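# Four arms lift a cloth off lanterns and lay it flat

## Task

Arms are mounted in the scene frame at roughly (metres) arm1 x=+0.34 y=+0.74 z=+0.72 facing -90; arm2 x=-0.34 y=+0.74 z=+0.72 facing -90; arm3 x=-0.34 y=-0.74 z=+0.72 facing +90; arm4 x=+0.34 y=-0.74 z=+0.72 facing +90 (angles in degrees counter-clockwise from +x). A cloth lies over several lanterns, each poking up through a hole in it. Lift the cloth clear of all lanterns and lay it out flat. Each lantern has to finish upright at the spot it occupies now. The cloth must never sink by more than about a thumb's length in a single fall while no gripper is holding it, or the task fails. At the end, open the grippers and move the arms away; the result only counts if it stays that way without any robot holding it.

## Robot and tools

Setup: four identical i2rt Big YAM arms, arm1 to arm4, each with six joints, a two-finger gripper and a wrist camera. arm1 and arm2 stand on the +y side facing -y; arm3 and arm4 stand on the -y side facing +y. The hand reaches about 1.0 m from the joint 1 axis. Fixed room cameras: cam_high (looking down from above) and cam_low (side view from +x). Wrist cameras: arm1_cam_wrist, arm2_cam_wrist, arm3_cam_wrist, arm4_cam_wrist. With joints 1 and 6 at zero and the hand level and pointing forward, the wrist camera rides above the hand looking toward the fingertips.

Frame: a single scene frame, origin on the floor, +z up, units in metres. The hand point is midway between the fingertips; its z axis runs along the fingers and the fingers close along its y axis. Camera calibration lines (K, D, T_world_to_cam, pos_world) follow OpenCV conventions and can be slightly off; wrist camera poses are derived from reported joints and may carry extra error.

execute_actions: argument actions is a list holding exactly one action, or empty (empty just returns state and images). An action is an object keyed by robot name (arm1, arm2, arm3, arm4); each robot gets a joints object. joints are absolute targets, not offsets, given per joint name: joint1_rad -2.879 to 2.879 (base yaw, positive is counter-clockwise seen from above, 0 points the arm where its foot faces); joint2_rad 0 to 3.141 (shoulder, 0 is upper arm back and roughly level, larger lifts it up then forward); joint3_rad 0 to 3.019 (elbow, 0 folded, larger opens); joint4_rad -1.692 to 1.57 (hand pitch, positive tips fingers up); joint5_rad -1.57 to 1.57 (hand sideways swing, positive to the arm's right); joint6_rad -2.094 to 2.094 (hand roll, positive clockwise viewed from behind the hand); gripper_m 0 to 0.093 (fingertip gap in metres). Done tolerances: ±0.045, ±0.14, ±0.09, ±0.055, ±0.03, ±0.035 rad and ±0.003 m. You may name only some joints or some arms; omitted ones can still be driving toward an earlier target. All named motions start together and finish independently; joints move at different speeds so the hand can sweep a wide path. Any unknown key or out-of-range number rejects the whole call and nothing moves. Optional cameras: list of camera names or "all"; omitted, null or ["all"] gives every camera, [] gives none; images come back in the order named on the pictures line.

wait: seconds from 0 to 10; commands nothing, returns state and images like an empty action.

zoom_image: camera (one of the six names) and region [x0, y0, x1, y1] in pixels of that camera's latest full image, origin top-left, at most 504 by 504.

finished_scene: scene is the number of the current scene; ends it irreversibly and reports success. Ending a reply with no tool call ends everything.

Reading results: joint_positions reports each joint. joint_status tells how each motion in the last accepted action ended. off_target means it stopped short and may still be pushing. contact_stop or time_out means the joint stopped and holds there, though a timed-out joint may keep pushing toward its target (or a nearby capped target) and on_its_own will list it; to relieve it, command its reported position. "joint command not followed" (often with a cause: line) means a self/inter-arm collision check withheld that arm's joint targets; gripper targets still run, and the withheld targets may be retried later. on_its_own lists what this call did not command; its "held at" value is the target, not the actual position. A joint carrying a load sinks a little. Tiny target changes may produce no motion. MOTOR HOT appears at 85 °C; at 100 °C an OVER-TEMPERATURE FAULT drops that arm and its gripper until it cools, and its joints show limit_stop_at_motor_heat (resend the target afterwards). If any result reports a stop, later motion calls in the same reply are skipped.

Cautions: the arms do not halt on contact and can press hard; pushing for long overheats motors. A hard press between two robots ends the run; the collision check can be late and ignores fingers, gripper housings and wrist cameras, and no state line reports robot-robot contact. Knocking a lantern over or moving any rigid object out of the work area fails the task; lanterns must stay upright where they stand. Keep the cloth held while lowering it so it never free-falls more than a few centimetres. Lift the cloth high enough to clear the lantern tops before moving it sideways, then lay it flat, release, and retract the arms so nothing depends on a gripper.

Each tool is called after "Emit:" in YAML: its name, and indented under it one key for each argument.

## Session

I'll start by looking at the scene.

Emit:
execute_actions:
  actions: []

Scene clock: 0.00 s.
Motor temperatures (°C, as the motors report them): arm1=[23 21 20 20 22 21] | arm2=[21 20 21 23 20 22] | arm3=[22 21 20 21 22 22] | arm4=[20 22 20 21 20 22]
arm1.joint_positions: joint1_rad=+0.004 joint2_rad=+0.448 joint3_rad=+1.468 joint4_rad=-1.524 joint5_rad=-0.017 joint6_rad=-0.016 gripper_m=+0.094
arm1.joint_status: not commanded
arm1.hand: x=+0.3426 y=+0.6224 z=+1.3034 quat_wxyz=(-0.368, -0.592, -0.621, +0.360) (m; scene frame)
arm2.joint_positions: joint1_rad=-0.013 joint2_rad=+0.446 joint3_rad=+1.461 joint4_rad=-1.526 joint5_rad=+0.002 joint6_rad=+0.004 gripper_m=+0.094
arm2.joint_status: not commanded
arm2.hand: x=-0.3396 y=+0.6126 z=+1.3664 quat_wxyz=(-0.352, -0.621, -0.601, +0.360) (m; scene frame)
arm3.joint_positions: joint1_rad=+0.009 joint2_rad=+0.439 joint3_rad=+1.449 joint4_rad=-1.519 joint5_rad=-0.011 joint6_rad=+0.005 gripper_m=+0.095
arm3.joint_status: not commanded
arm3.hand: x=-0.3465 y=-0.6188 z=+1.3324 quat_wxyz=(-0.350, +0.624, -0.592, -0.370) (m; scene frame)
arm4.joint_positions: joint1_rad=+0.002 joint2_rad=+0.439 joint3_rad=+1.476 joint4_rad=-1.542 joint5_rad=+0.004 joint6_rad=+0.007 gripper_m=+0.094
arm4.joint_status: not commanded
arm4.hand: x=+0.3418 y=-0.6272 z=+1.3910 quat_wxyz=(-0.367, +0.594, -0.621, -0.357) (m; scene frame)
pictures: arm1_cam_wrist, arm2_cam_wrist, arm3_cam_wrist, arm4_cam_wrist, cam_high, cam_low
Images, in order (width x height): arm1_cam_wrist 616x616, arm2_cam_wrist 616x616, arm3_cam_wrist 616x616, arm4_cam_wrist 616x616, cam_high 504x504, cam_low 504x504.

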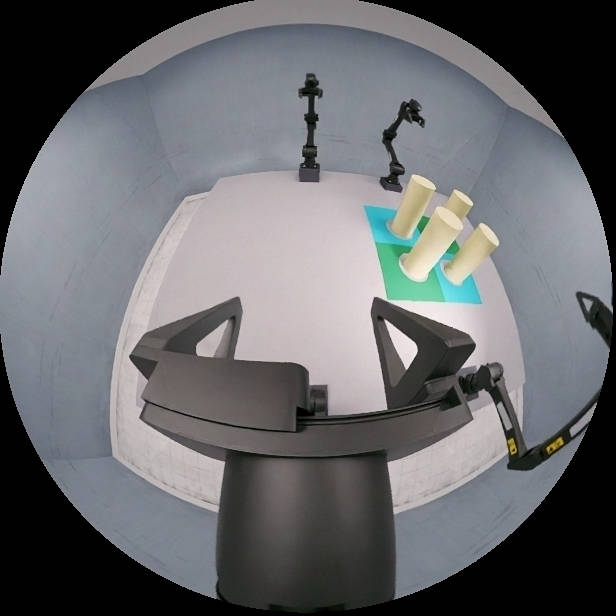

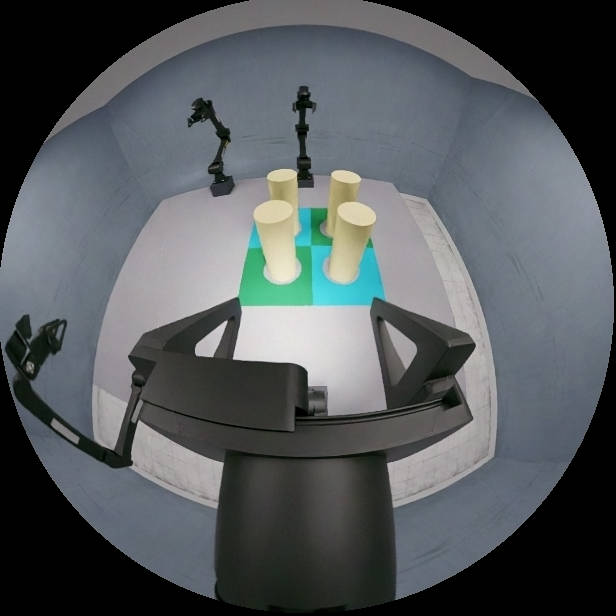

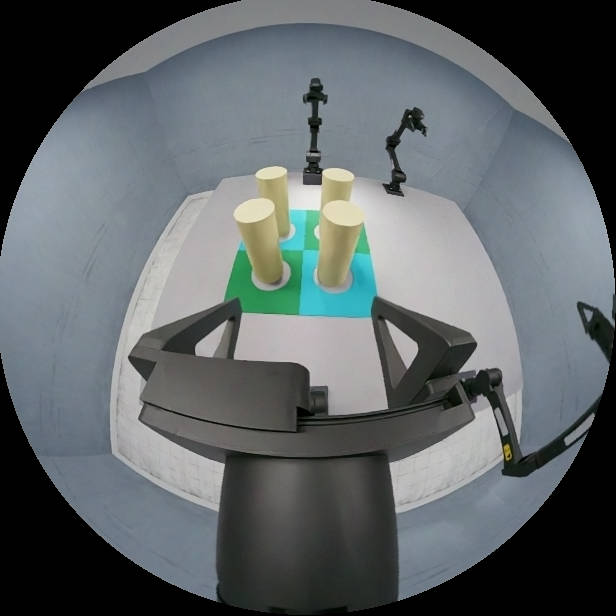

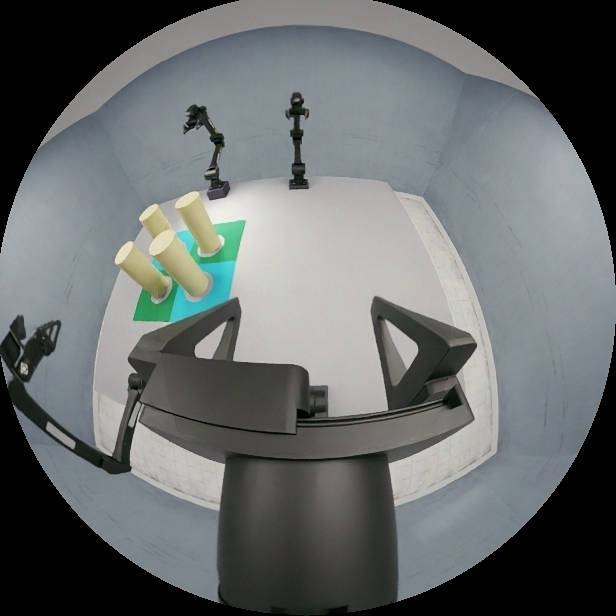

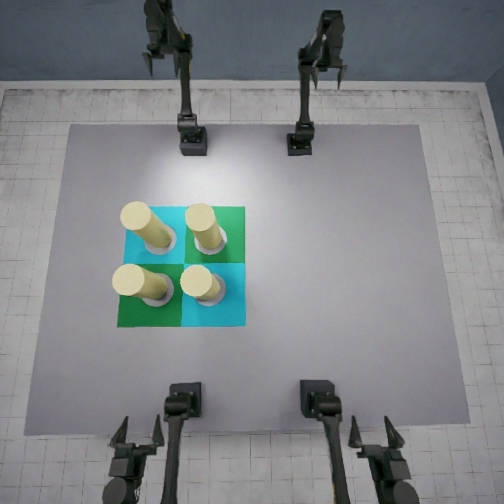

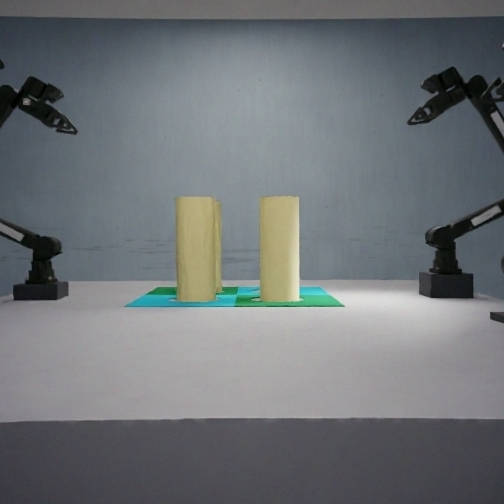

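Emit:
execute_actions:
  actions:
    - {"arm1": {"joints": {"joint2_rad": 1.2}}, "arm2": {"joints": {"joint3_rad": 0.9}}, "arm3": {"joints": {"joint4_rad": -0.7}}, "arm4": {"joints": {"joint1_rad": 0.84}}}
  cameras: ["cam_high"]

Scene clock: 20.60 s.
Motor temperatures (°C, as the motors report them): arm1=[23 21 22 20 22 21] | arm2=[21 20 23 24 20 22] | arm3=[22 21 22 21 22 22] | arm4=[20 22 22 21 20 22]
arm1.joint_positions: joint1_rad=+0.004 joint2_rad=+1.208 joint3_rad=+1.468 joint4_rad=-1.524 joint5_rad=-0.017 joint6_rad=-0.016 gripper_m=+0.094
arm1.joint_status: all done
arm1.hand: x=+0.3466 y=+0.3508 z=+1.1171 quat_wxyz=(-0.117, -0.685, -0.711, +0.109) (m; scene frame)
arm2.joint_positions: joint1_rad=-0.013 joint2_rad=+0.453 joint3_rad=+0.906 joint4_rad=-1.526 joint5_rad=+0.002 joint6_rad=+0.004 gripper_m=+0.094
arm2.joint_status: all done
arm2.hand: x=-0.3406 y=+0.5671 z=+1.1155 quat_wxyz=(-0.171, -0.696, -0.675, +0.175) (m; scene frame)
arm3.joint_positions: joint1_rad=+0.009 joint2_rad=+0.439 joint3_rad=+1.449 joint4_rad=-0.726 joint5_rad=-0.011 joint6_rad=+0.005 gripper_m=+0.095
arm3.joint_status: all done
arm3.hand: x=-0.3490 y=-0.5988 z=+1.5212 quat_wxyz=(-0.552, +0.436, -0.408, -0.582) (m; scene frame)
arm4.joint_positions: joint1_rad=+0.829 joint2_rad=+0.439 joint3_rad=+1.476 joint4_rad=-1.542 joint5_rad=+0.004 joint6_rad=+0.007 gripper_m=+0.094
arm4.joint_status: all done
arm4.hand: x=+0.2540 y=-0.6613 z=+1.3910 quat_wxyz=(-0.195, +0.794, -0.328, -0.473) (m; scene frame)
pictures: cam_high
Images, in order (width x height): cam_high 504x504.

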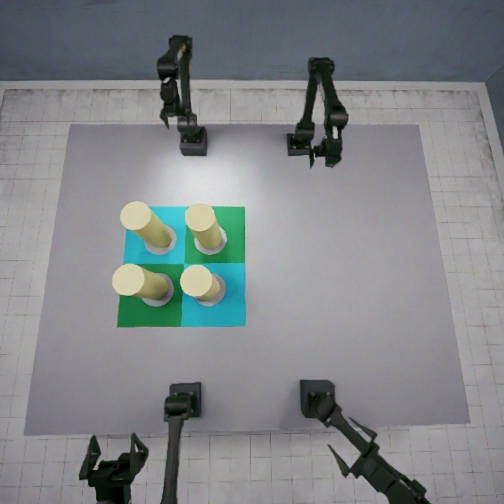

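Emit:
execute_actions:
  actions:
    - {"arm1": {"joints": {"joint1_rad": -0.715, "joint2_rad": 2.01, "joint3_rad": 1.613, "joint4_rad": -1.0, "gripper_m": 0.05}}, "arm2": {"joints": {"joint1_rad": -0.665, "joint2_rad": 2.006, "joint3_rad": 1.41, "joint4_rad": -0.804, "gripper_m": 0.05}}, "arm3": {"joints": {"joint1_rad": 0.745, "joint2_rad": 1.793, "joint3_rad": 1.172, "joint4_rad": -0.779, "gripper_m": 0.05}}, "arm4": {"joints": {"joint1_rad": 0.82, "joint2_rad": 1.963, "joint3_rad": 1.266, "joint4_rad": -0.703, "gripper_m": 0.05}}}

Scene clock: 53.87 s.
Motor temperatures (°C, as the motors report them): arm1=[23 22 26 20 22 21] | arm2=[21 20 24 24 20 22] | arm3=[22 21 23 21 22 22] | arm4=[20 22 23 21 20 22]
arm1.joint_positions: joint1_rad=-0.711 joint2_rad=+2.027 joint3_rad=+1.592 joint4_rad=-1.011 joint5_rad=-0.017 joint6_rad=-0.016 gripper_m=+0.050
arm1.joint_status: all done
arm1.hand: x=-0.0647 y=+0.2582 z=+0.7835 quat_wxyz=(-0.038, -0.900, -0.430, +0.058) (m; scene frame)
arm2.joint_positions: joint1_rad=-0.670 joint2_rad=+2.017 joint3_rad=+1.403 joint4_rad=-0.819 joint5_rad=+0.001 joint6_rad=+0.004 gripper_m=+0.050
arm2.joint_status: all done
arm2.hand: x=-0.7092 y=+0.2810 z=+0.7844 quat_wxyz=(-0.028, -0.902, -0.427, +0.061) (m; scene frame)
arm3.joint_positions: joint1_rad=+0.751 joint2_rad=+1.801 joint3_rad=+1.170 joint4_rad=-0.767 joint5_rad=-0.011 joint6_rad=+0.005 gripper_m=+0.050
arm3.joint_status: all done
arm3.hand: x=-0.7085 y=-0.3711 z=+0.7911 quat_wxyz=(-0.033, +0.921, -0.381, -0.080) (m; scene frame)
arm4.joint_positions: joint1_rad=+0.829 joint2_rad=+1.965 joint3_rad=+1.259 joint4_rad=-0.713 joint5_rad=+0.004 joint6_rad=+0.007 gripper_m=+0.050
arm4.joint_status: all done
arm4.hand: x=-0.0624 y=-0.3480 z=+0.7947 quat_wxyz=(-0.033, +0.921, -0.381, -0.073) (m; scene frame)
pictures: arm1_cam_wrist, arm2_cam_wrist, arm3_cam_wrist, arm4_cam_wrist, cam_high, cam_low
camera_calibration (this result's frames):
arm1_cam_wrist: T_world_to_cam=[[-0.779431, 0.625965, -0.0255751, -0.189448], [0.546369, 0.699161, 0.461145, -0.503167], [0.306542, 0.345457, -0.886956, 0.756084], [0, 0, 0, 1]] pos_world=[-0.104519, 0.209189, 0.897801]
arm2_cam_wrist: T_world_to_cam=[[-0.769762, 0.638315, -0.00458785, -0.71465], [0.559349, 0.677963, 0.476963, -0.163525], [0.307563, 0.364582, -0.878911, 0.926914], [0, 0, 0, 1]] pos_world=[-0.743727, 0.229099, 0.889392]
arm3_cam_wrist: T_world_to_cam=[[0.704291, 0.709903, -0.00335745, 0.766402], [0.641283, -0.63417, 0.431956, -0.114451], [0.304518, -0.306375, -0.901889, 0.940595], [0, 0, 0, 1]] pos_world=[-0.752802, -0.328478, 0.900323]
arm4_cam_wrist: T_world_to_cam=[[0.701777, 0.712352, 0.00801586, 0.283808], [0.631684, -0.62743, 0.45531, -0.538204], [0.32937, -0.314462, -0.890297, 0.739285], [0, 0, 0, 1]] pos_world=[-0.102693, -0.307379, 0.900958]
Images, in order (width x height): arm1_cam_wrist 616x616, arm2_cam_wrist 616x616, arm3_cam_wrist 616x616, arm4_cam_wrist 616x616, cam_high 504x504, cam_low 504x504.

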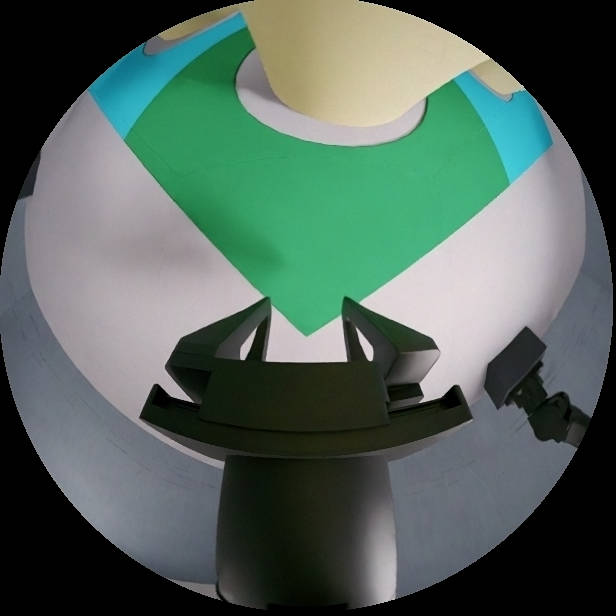

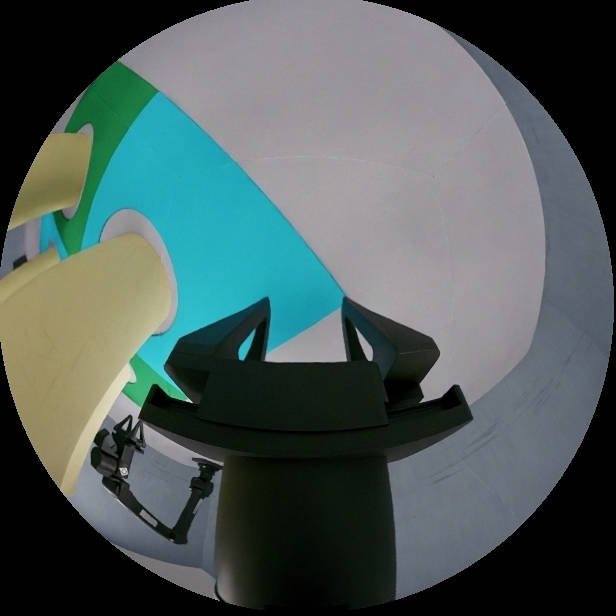

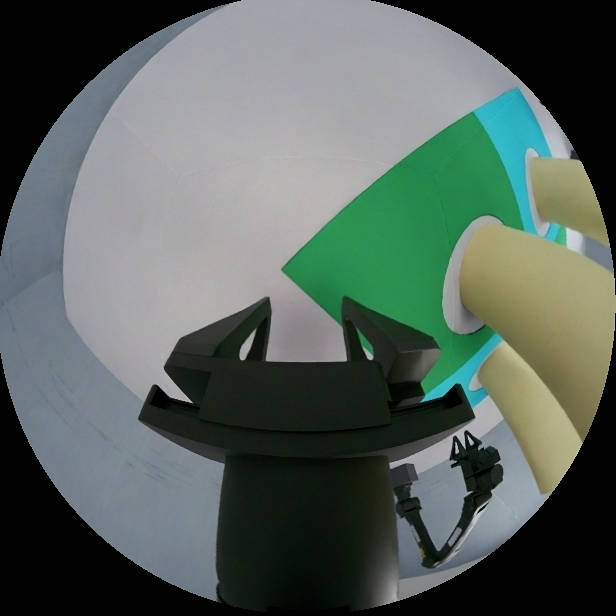

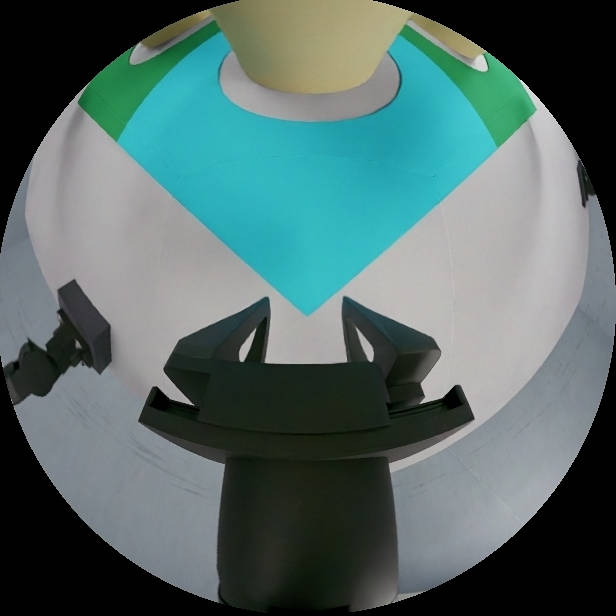

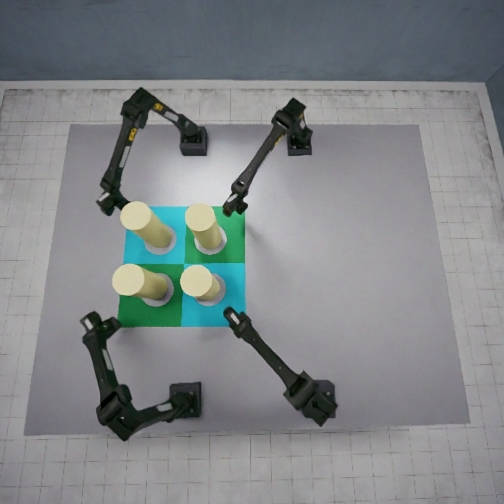

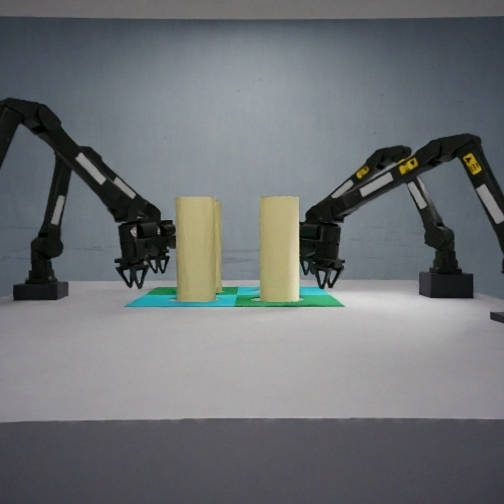

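Emit:
zoom_image:
  camera: "cam_low"
  region: [100, 220, 360, 320]

Region (100, 220, 360, 320) of cam_low's 504x504 image, scaled by 1.938, with more detail than that image has; it fills the top 194 rows of this view, and the rest is white.

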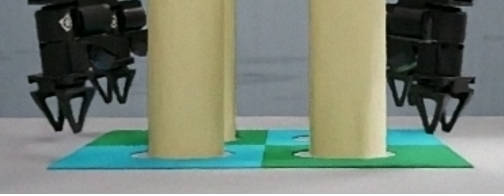

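Emit:
execute_actions:
  actions:
    - {"arm1": {"joints": {"joint2_rad": 2.085, "joint3_rad": 1.565, "joint4_rad": -0.905}}, "arm2": {"joints": {"joint1_rad": -0.631, "joint2_rad": 2.08, "joint3_rad": 1.355, "joint4_rad": -0.705}}, "arm3": {"joints": {"joint1_rad": 0.70, "joint2_rad": 1.95, "joint3_rad": 1.235, "joint4_rad": -0.71}}, "arm4": {"joints": {"joint2_rad": 2.105, "joint3_rad": 1.30, "joint4_rad": -0.625}}}

Scene clock: 84.37 s.
Motor temperatures (°C, as the motors report them): arm1=[23 25 26 20 22 21] | arm2=[21 23 24 24 20 22] | arm3=[22 23 24 21 22 22] | arm4=[20 24 24 21 20 22]
arm1.joint_positions: joint1_rad=-0.711 joint2_rad=+2.088 joint3_rad=+1.561 joint4_rad=-0.917 joint5_rad=-0.017 joint6_rad=-0.016 gripper_m=+0.050
arm1.joint_status: all done
arm1.hand: x=-0.0668 y=+0.2553 z=+0.7377 quat_wxyz=(-0.039, -0.900, -0.430, +0.059) (m; scene frame)
arm2.joint_positions: joint1_rad=-0.630 joint2_rad=+2.086 joint3_rad=+1.358 joint4_rad=-0.722 joint5_rad=+0.001 joint6_rad=+0.004 gripper_m=+0.050
arm2.joint_status: all done
arm2.hand: x=-0.6849 y=+0.2748 z=+0.7338 quat_wxyz=(-0.025, -0.894, -0.444, +0.053) (m; scene frame)
arm3.joint_positions: joint1_rad=+0.695 joint2_rad=+1.947 joint3_rad=+1.214 joint4_rad=-0.721 joint5_rad=-0.011 joint6_rad=+0.005 gripper_m=+0.050
arm3.joint_status: all done
arm3.hand: x=-0.6947 y=-0.3418 z=+0.7333 quat_wxyz=(-0.024, +0.911, -0.408, -0.054) (m; scene frame)
arm4.joint_positions: joint1_rad=+0.829 joint2_rad=+2.088 joint3_rad=+1.290 joint4_rad=-0.627 joint5_rad=+0.004 joint6_rad=+0.007 gripper_m=+0.050
arm4.joint_status: all done
arm4.hand: x=-0.0715 y=-0.3389 z=+0.7409 quat_wxyz=(-0.032, +0.921, -0.381, -0.070) (m; scene frame)
pictures: arm1_cam_wrist, arm2_cam_wrist, arm3_cam_wrist, arm4_cam_wrist, cam_high, cam_low
camera_calibration (this result's frames):
arm1_cam_wrist: T_world_to_cam=[[-0.779462, 0.625929, -0.0255307, -0.190499], [0.547052, 0.699964, 0.459114, -0.477526], [0.305243, 0.343895, -0.888011, 0.718207], [0, 0, 0, 1]] pos_world=[-0.106483, 0.206502, 0.852151]
arm2_cam_wrist: T_world_to_cam=[[-0.794183, 0.607662, -0.00457381, -0.70049], [0.527465, 0.693068, 0.491363, -0.185303], [0.301752, 0.387819, -0.870943, 0.860992], [0, 0, 0, 1]] pos_world=[-0.718382, 0.220179, 0.837723]
arm3_cam_wrist: T_world_to_cam=[[0.743228, 0.669028, -0.00379571, 0.749147], [0.587809, -0.650271, 0.481278, -0.158552], [0.31952, -0.35993, -0.87656, 0.866786], [0, 0, 0, 1]] pos_world=[-0.740544, -0.29232, 0.838941]
arm4_cam_wrist: T_world_to_cam=[[0.701715, 0.712417, 0.00764927, 0.284445], [0.629709, -0.6252, 0.461076, -0.505922], [0.333261, -0.318727, -0.887328, 0.693826], [0, 0, 0, 1]] pos_world=[-0.11224, -0.297804, 0.846744]
Images, in order (width x height): arm1_cam_wrist 616x616, arm2_cam_wrist 616x616, arm3_cam_wrist 616x616, arm4_cam_wrist 616x616, cam_high 504x504, cam_low 504x504.

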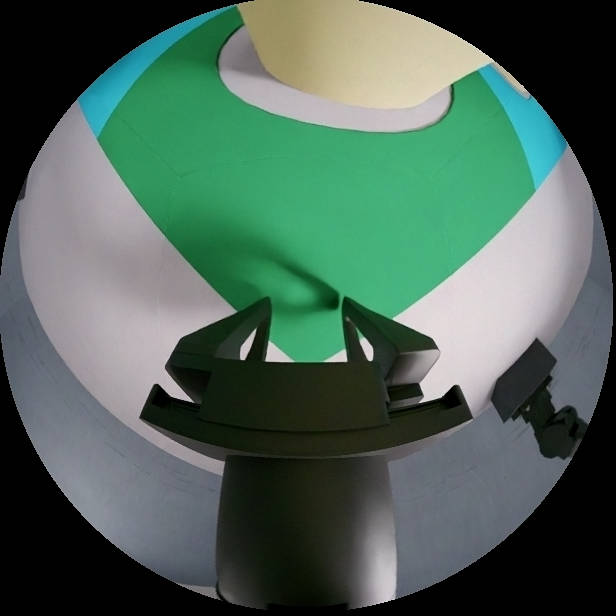

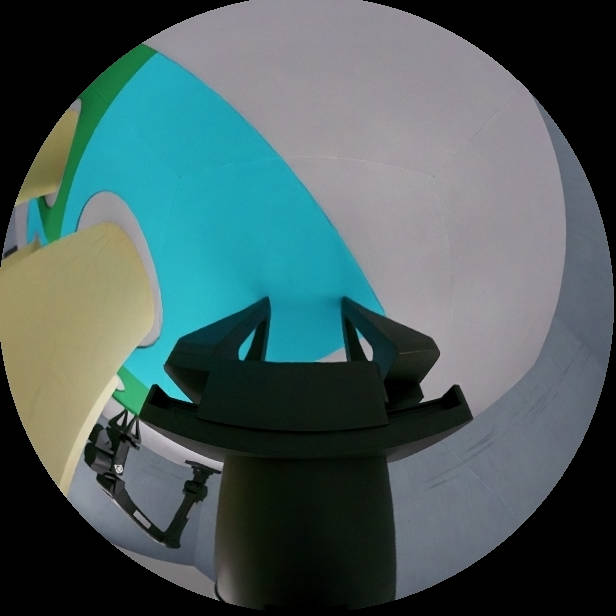

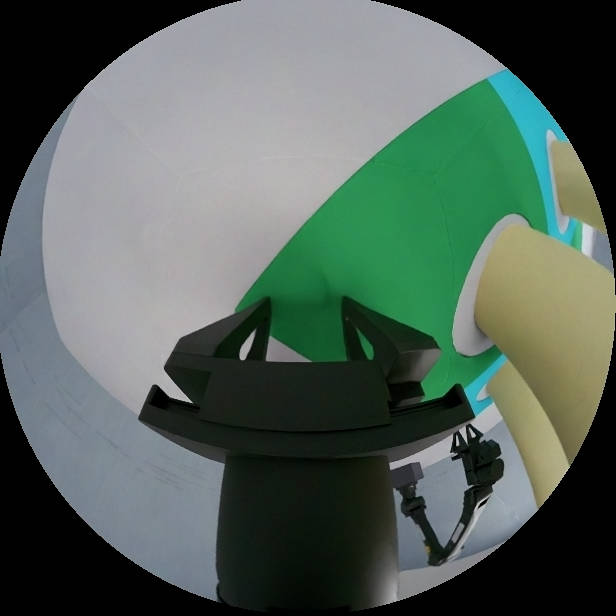

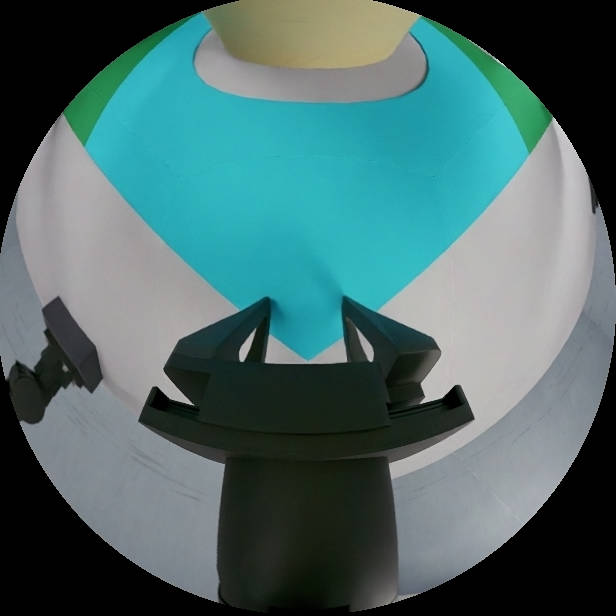

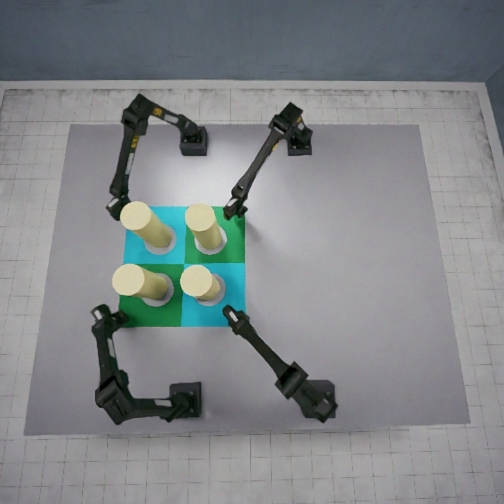

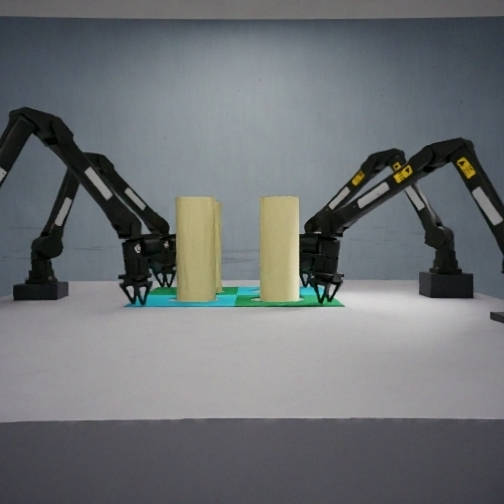

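Emit:
execute_actions:
  actions:
    - {"arm1": {"joints": {"gripper_m": 0.0}}, "arm2": {"joints": {"gripper_m": 0.0}}, "arm3": {"joints": {"gripper_m": 0.0}}, "arm4": {"joints": {"gripper_m": 0.0}}}

Scene clock: 86.30 s.
Motor temperatures (°C, as the motors report them): arm1=[23 25 26 20 22 21] | arm2=[21 23 24 24 20 22] | arm3=[22 23 24 21 22 22] | arm4=[20 24 24 21 20 22]
arm1.joint_positions: joint1_rad=-0.711 joint2_rad=+2.088 joint3_rad=+1.561 joint4_rad=-0.917 joint5_rad=-0.017 joint6_rad=-0.016 gripper_m=+0.001
arm1.joint_status: all done
arm1.hand: x=-0.0668 y=+0.2553 z=+0.7377 quat_wxyz=(-0.039, -0.900, -0.430, +0.059) (m; scene frame)
arm2.joint_positions: joint1_rad=-0.630 joint2_rad=+2.086 joint3_rad=+1.358 joint4_rad=-0.722 joint5_rad=+0.001 joint6_rad=+0.004 gripper_m=+0.000
arm2.joint_status: all done
arm2.hand: x=-0.6849 y=+0.2748 z=+0.7338 quat_wxyz=(-0.025, -0.894, -0.444, +0.053) (m; scene frame)
arm3.joint_positions: joint1_rad=+0.695 joint2_rad=+1.947 joint3_rad=+1.214 joint4_rad=-0.721 joint5_rad=-0.011 joint6_rad=+0.005 gripper_m=+0.001
arm3.joint_status: all done
arm3.hand: x=-0.6947 y=-0.3418 z=+0.7333 quat_wxyz=(-0.024, +0.911, -0.408, -0.054) (m; scene frame)
arm4.joint_positions: joint1_rad=+0.829 joint2_rad=+2.088 joint3_rad=+1.290 joint4_rad=-0.627 joint5_rad=+0.004 joint6_rad=+0.007 gripper_m=+0.001
arm4.joint_status: all done
arm4.hand: x=-0.0715 y=-0.3389 z=+0.7409 quat_wxyz=(-0.032, +0.921, -0.381, -0.070) (m; scene frame)
pictures: arm1_cam_wrist, arm2_cam_wrist, arm3_cam_wrist, arm4_cam_wrist, cam_high, cam_low
camera_calibration (this result's frames):
arm1_cam_wrist: T_world_to_cam=[[-0.779462, 0.625929, -0.0255307, -0.190499], [0.547052, 0.699964, 0.459114, -0.477526], [0.305243, 0.343895, -0.888011, 0.718207], [0, 0, 0, 1]] pos_world=[-0.106483, 0.206502, 0.852151]
arm2_cam_wrist: T_world_to_cam=[[-0.794183, 0.607662, -0.00457381, -0.70049], [0.527465, 0.693068, 0.491363, -0.185303], [0.301752, 0.387819, -0.870943, 0.860992], [0, 0, 0, 1]] pos_world=[-0.718382, 0.220179, 0.837723]
arm3_cam_wrist: T_world_to_cam=[[0.743228, 0.669028, -0.00379571, 0.749147], [0.587809, -0.650271, 0.481278, -0.158552], [0.31952, -0.35993, -0.87656, 0.866786], [0, 0, 0, 1]] pos_world=[-0.740544, -0.29232, 0.838941]
arm4_cam_wrist: T_world_to_cam=[[0.701715, 0.712417, 0.00764927, 0.284445], [0.629709, -0.6252, 0.461076, -0.505922], [0.333261, -0.318727, -0.887328, 0.693826], [0, 0, 0, 1]] pos_world=[-0.11224, -0.297804, 0.846744]
Images, in order (width x height): arm1_cam_wrist 616x616, arm2_cam_wrist 616x616, arm3_cam_wrist 616x616, arm4_cam_wrist 616x616, cam_high 504x504, cam_low 504x504.

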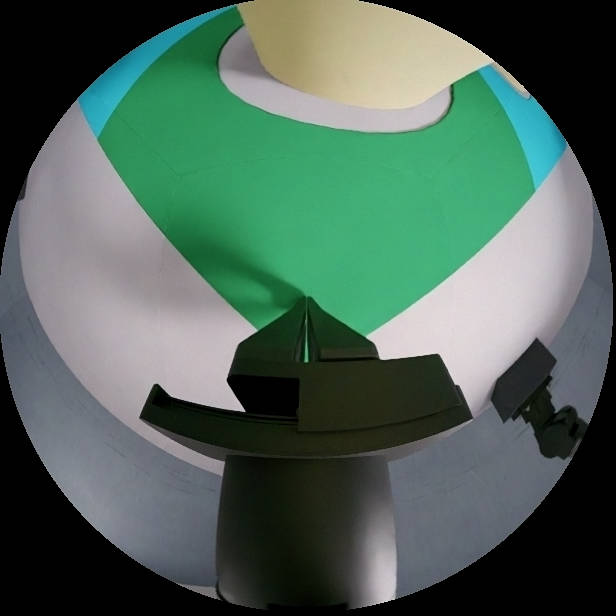

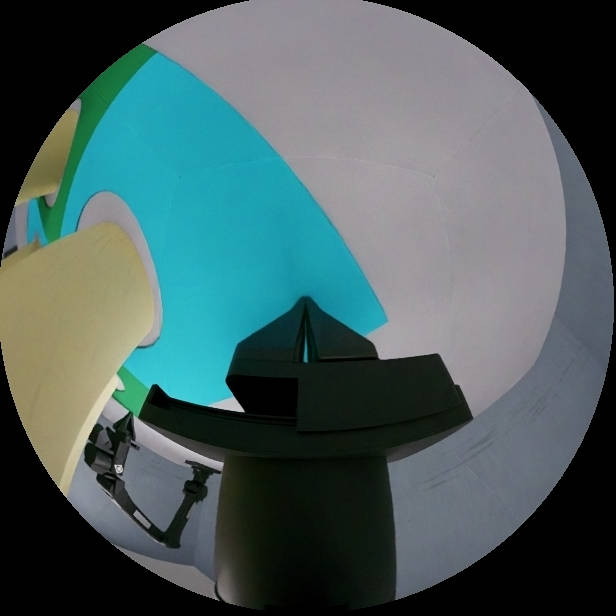

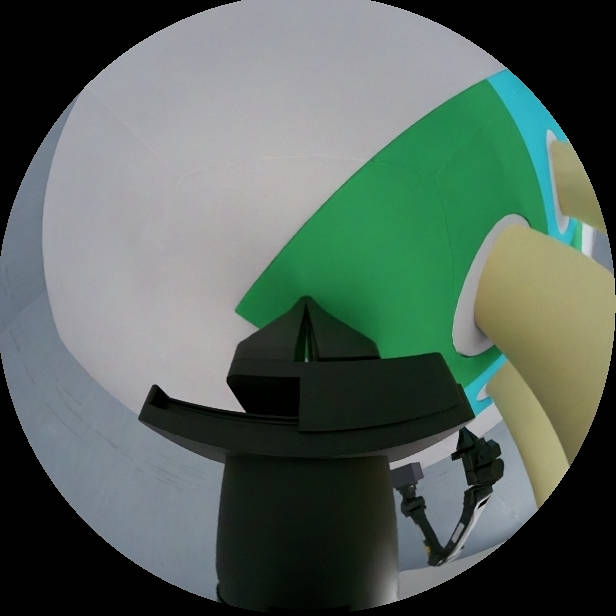

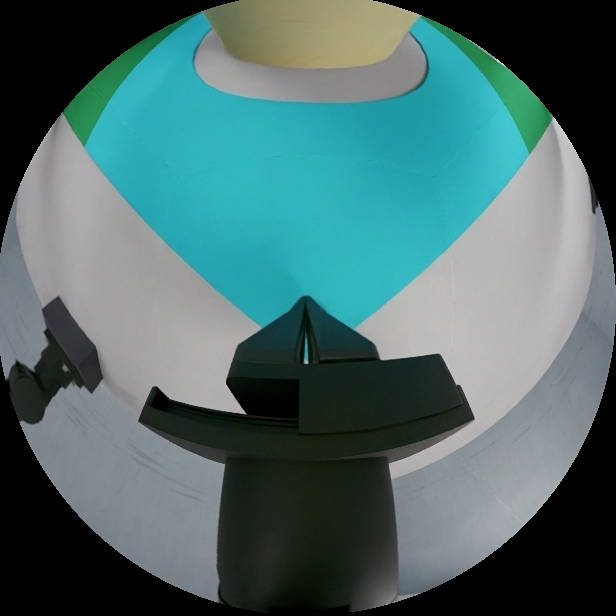

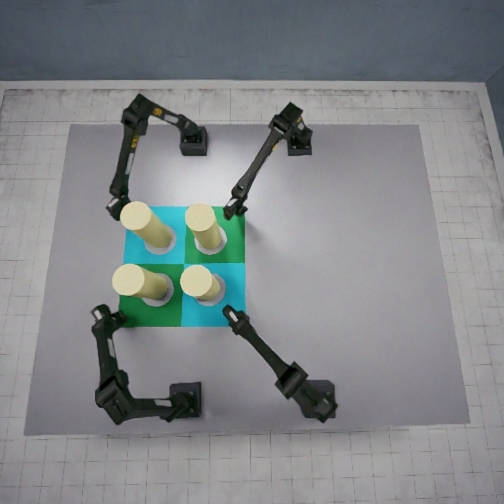

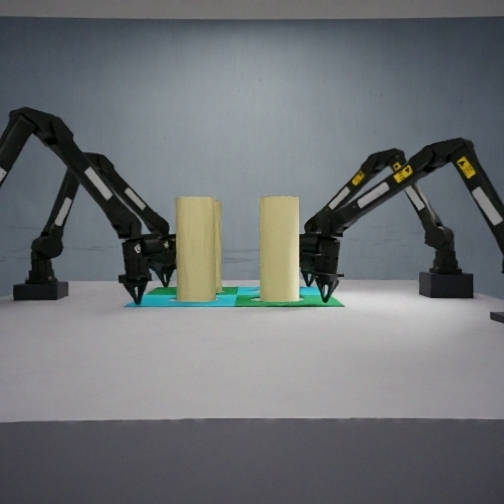

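Emit:
execute_actions:
  actions:
    - {"arm1": {"joints": {"joint2_rad": 2.02, "joint3_rad": 1.60, "joint4_rad": -1.01}}, "arm2": {"joints": {"joint2_rad": 2.0, "joint3_rad": 1.385, "joint4_rad": -0.82}}, "arm3": {"joints": {"joint2_rad": 1.85, "joint3_rad": 1.24, "joint4_rad": -0.83}}, "arm4": {"joints": {"joint2_rad": 1.99, "joint3_rad": 1.30, "joint4_rad": -0.74}}}

Scene clock: 89.23 s.
Motor temperatures (°C, as the motors report them): arm1=[23 25 26 20 22 21] | arm2=[21 23 24 24 20 22] | arm3=[22 23 24 21 22 22] | arm4=[20 25 24 21 20 22]
arm1.joint_positions: joint1_rad=-0.711 joint2_rad=+2.032 joint3_rad=+1.561 joint4_rad=-1.002 joint5_rad=-0.017 joint6_rad=-0.016 gripper_m=+0.001
arm1.joint_status: all done
arm1.hand: x=-0.0579 y=+0.2663 z=+0.7693 quat_wxyz=(-0.033, -0.901, -0.430, +0.047) (m; scene frame)
arm2.joint_positions: joint1_rad=-0.630 joint2_rad=+1.999 joint3_rad=+1.358 joint4_rad=-0.806 joint5_rad=+0.001 joint6_rad=+0.004 gripper_m=+0.000
arm2.joint_status: all done
arm2.hand: x=-0.6820 y=+0.2785 z=+0.7801 quat_wxyz=(-0.026, -0.894, -0.444, +0.054) (m; scene frame)
arm3.joint_positions: joint1_rad=+0.695 joint2_rad=+1.863 joint3_rad=+1.214 joint4_rad=-0.816 joint5_rad=-0.011 joint6_rad=+0.005 gripper_m=+0.001
arm3.joint_status: all done
arm3.hand: x=-0.6881 y=-0.3499 z=+0.7739 quat_wxyz=(-0.022, +0.912, -0.408, -0.049) (m; scene frame)
arm4.joint_positions: joint1_rad=+0.829 joint2_rad=+1.972 joint3_rad=+1.290 joint4_rad=-0.732 joint5_rad=+0.004 joint6_rad=+0.007 gripper_m=+0.001
arm4.joint_status: all done
arm4.hand: x=-0.0688 y=-0.3418 z=+0.8001 quat_wxyz=(-0.034, +0.921, -0.381, -0.074) (m; scene frame)
pictures: arm1_cam_wrist, arm2_cam_wrist, arm3_cam_wrist, arm4_cam_wrist, cam_high, cam_low
camera_calibration (this result's frames):
arm1_cam_wrist: T_world_to_cam=[[-0.779078, 0.626384, -0.0260711, -0.189249], [0.538424, 0.68982, 0.483992, -0.521527], [0.321149, 0.36303, -0.874684, 0.725375], [0, 0, 0, 1]] pos_world=[-0.0995911, 0.214969, 0.881954]
arm2_cam_wrist: T_world_to_cam=[[-0.794193, 0.607648, -0.00460273, -0.700245], [0.52836, 0.694266, 0.488702, -0.209834], [0.300154, 0.385692, -0.872438, 0.899629], [0, 0, 0, 1]] pos_world=[-0.715289, 0.224203, 0.884194]
arm3_cam_wrist: T_world_to_cam=[[0.743334, 0.668909, -0.0037947, 0.749783], [0.58426, -0.646483, 0.490613, -0.195568], [0.325722, -0.366906, -0.87137, 0.895135], [0, 0, 0, 1]] pos_world=[-0.734642, -0.299538, 0.878786]
arm4_cam_wrist: T_world_to_cam=[[0.701748, 0.712385, 0.00763326, 0.284177], [0.633085, -0.628474, 0.451912, -0.530214], [0.326733, -0.312296, -0.89203, 0.75005], [0, 0, 0, 1]] pos_world=[-0.108817, -0.301432, 0.906508]
Images, in order (width x height): arm1_cam_wrist 616x616, arm2_cam_wrist 616x616, arm3_cam_wrist 616x616, arm4_cam_wrist 616x616, cam_high 504x504, cam_low 504x504.

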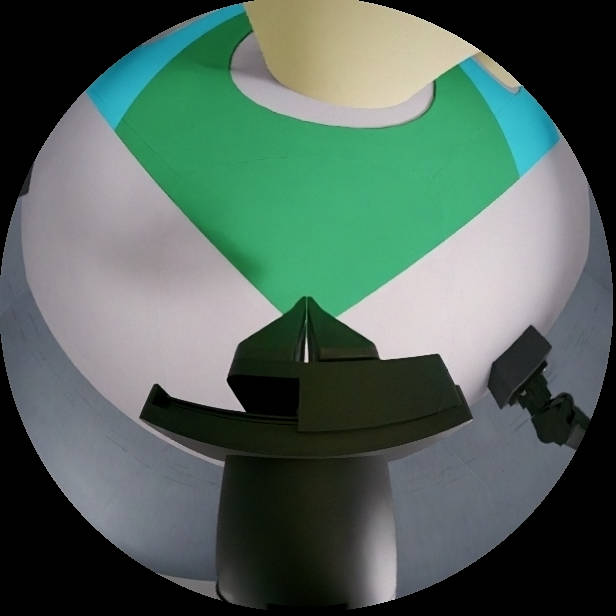

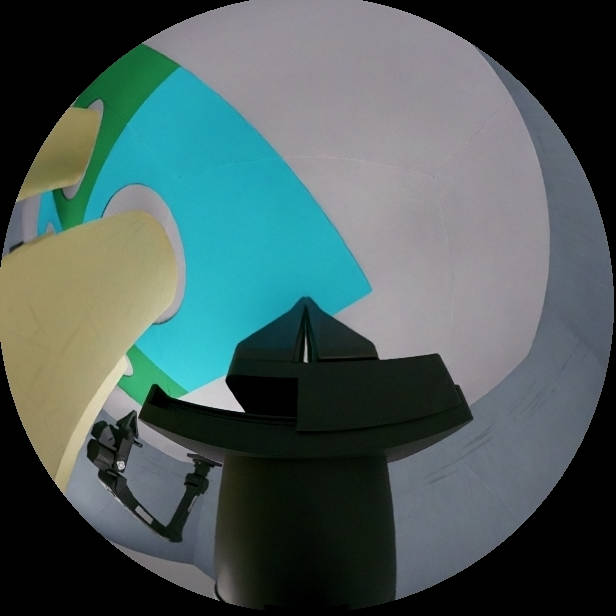

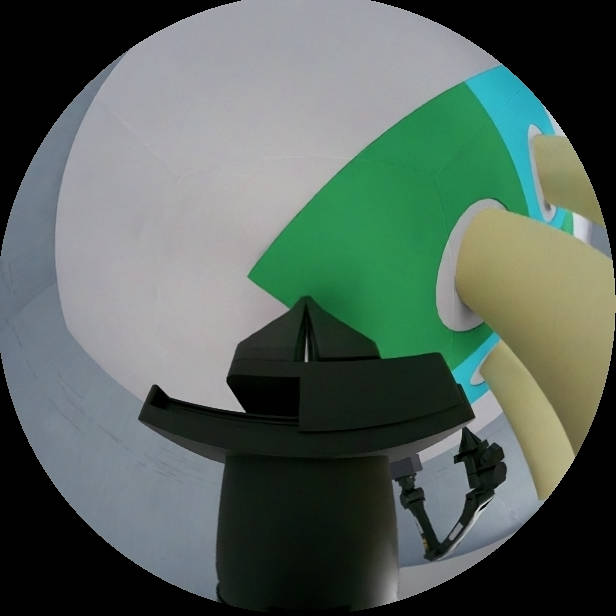

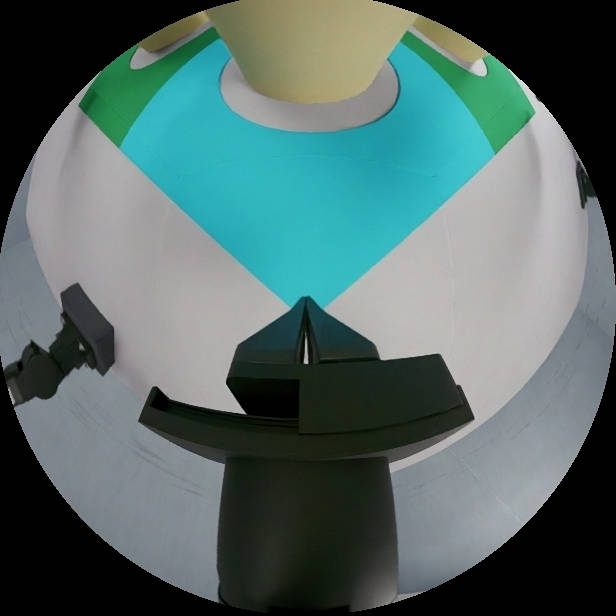

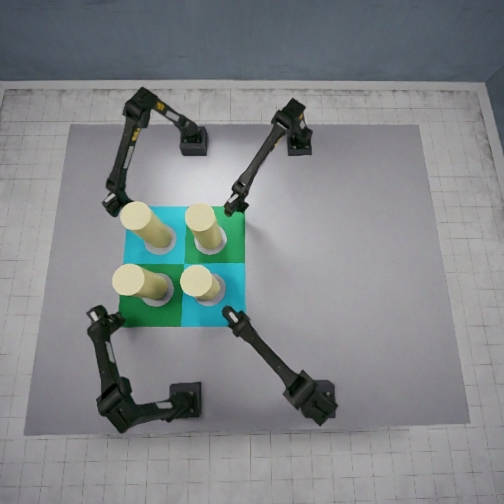

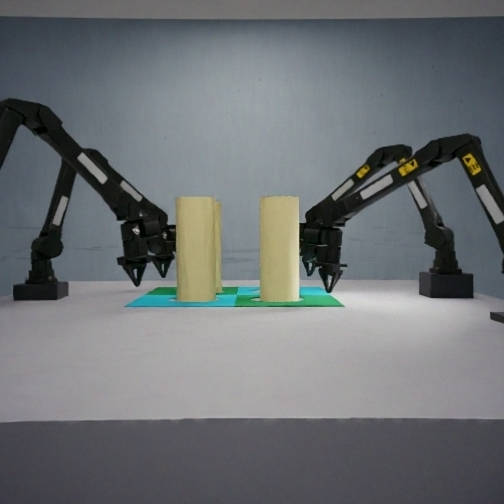

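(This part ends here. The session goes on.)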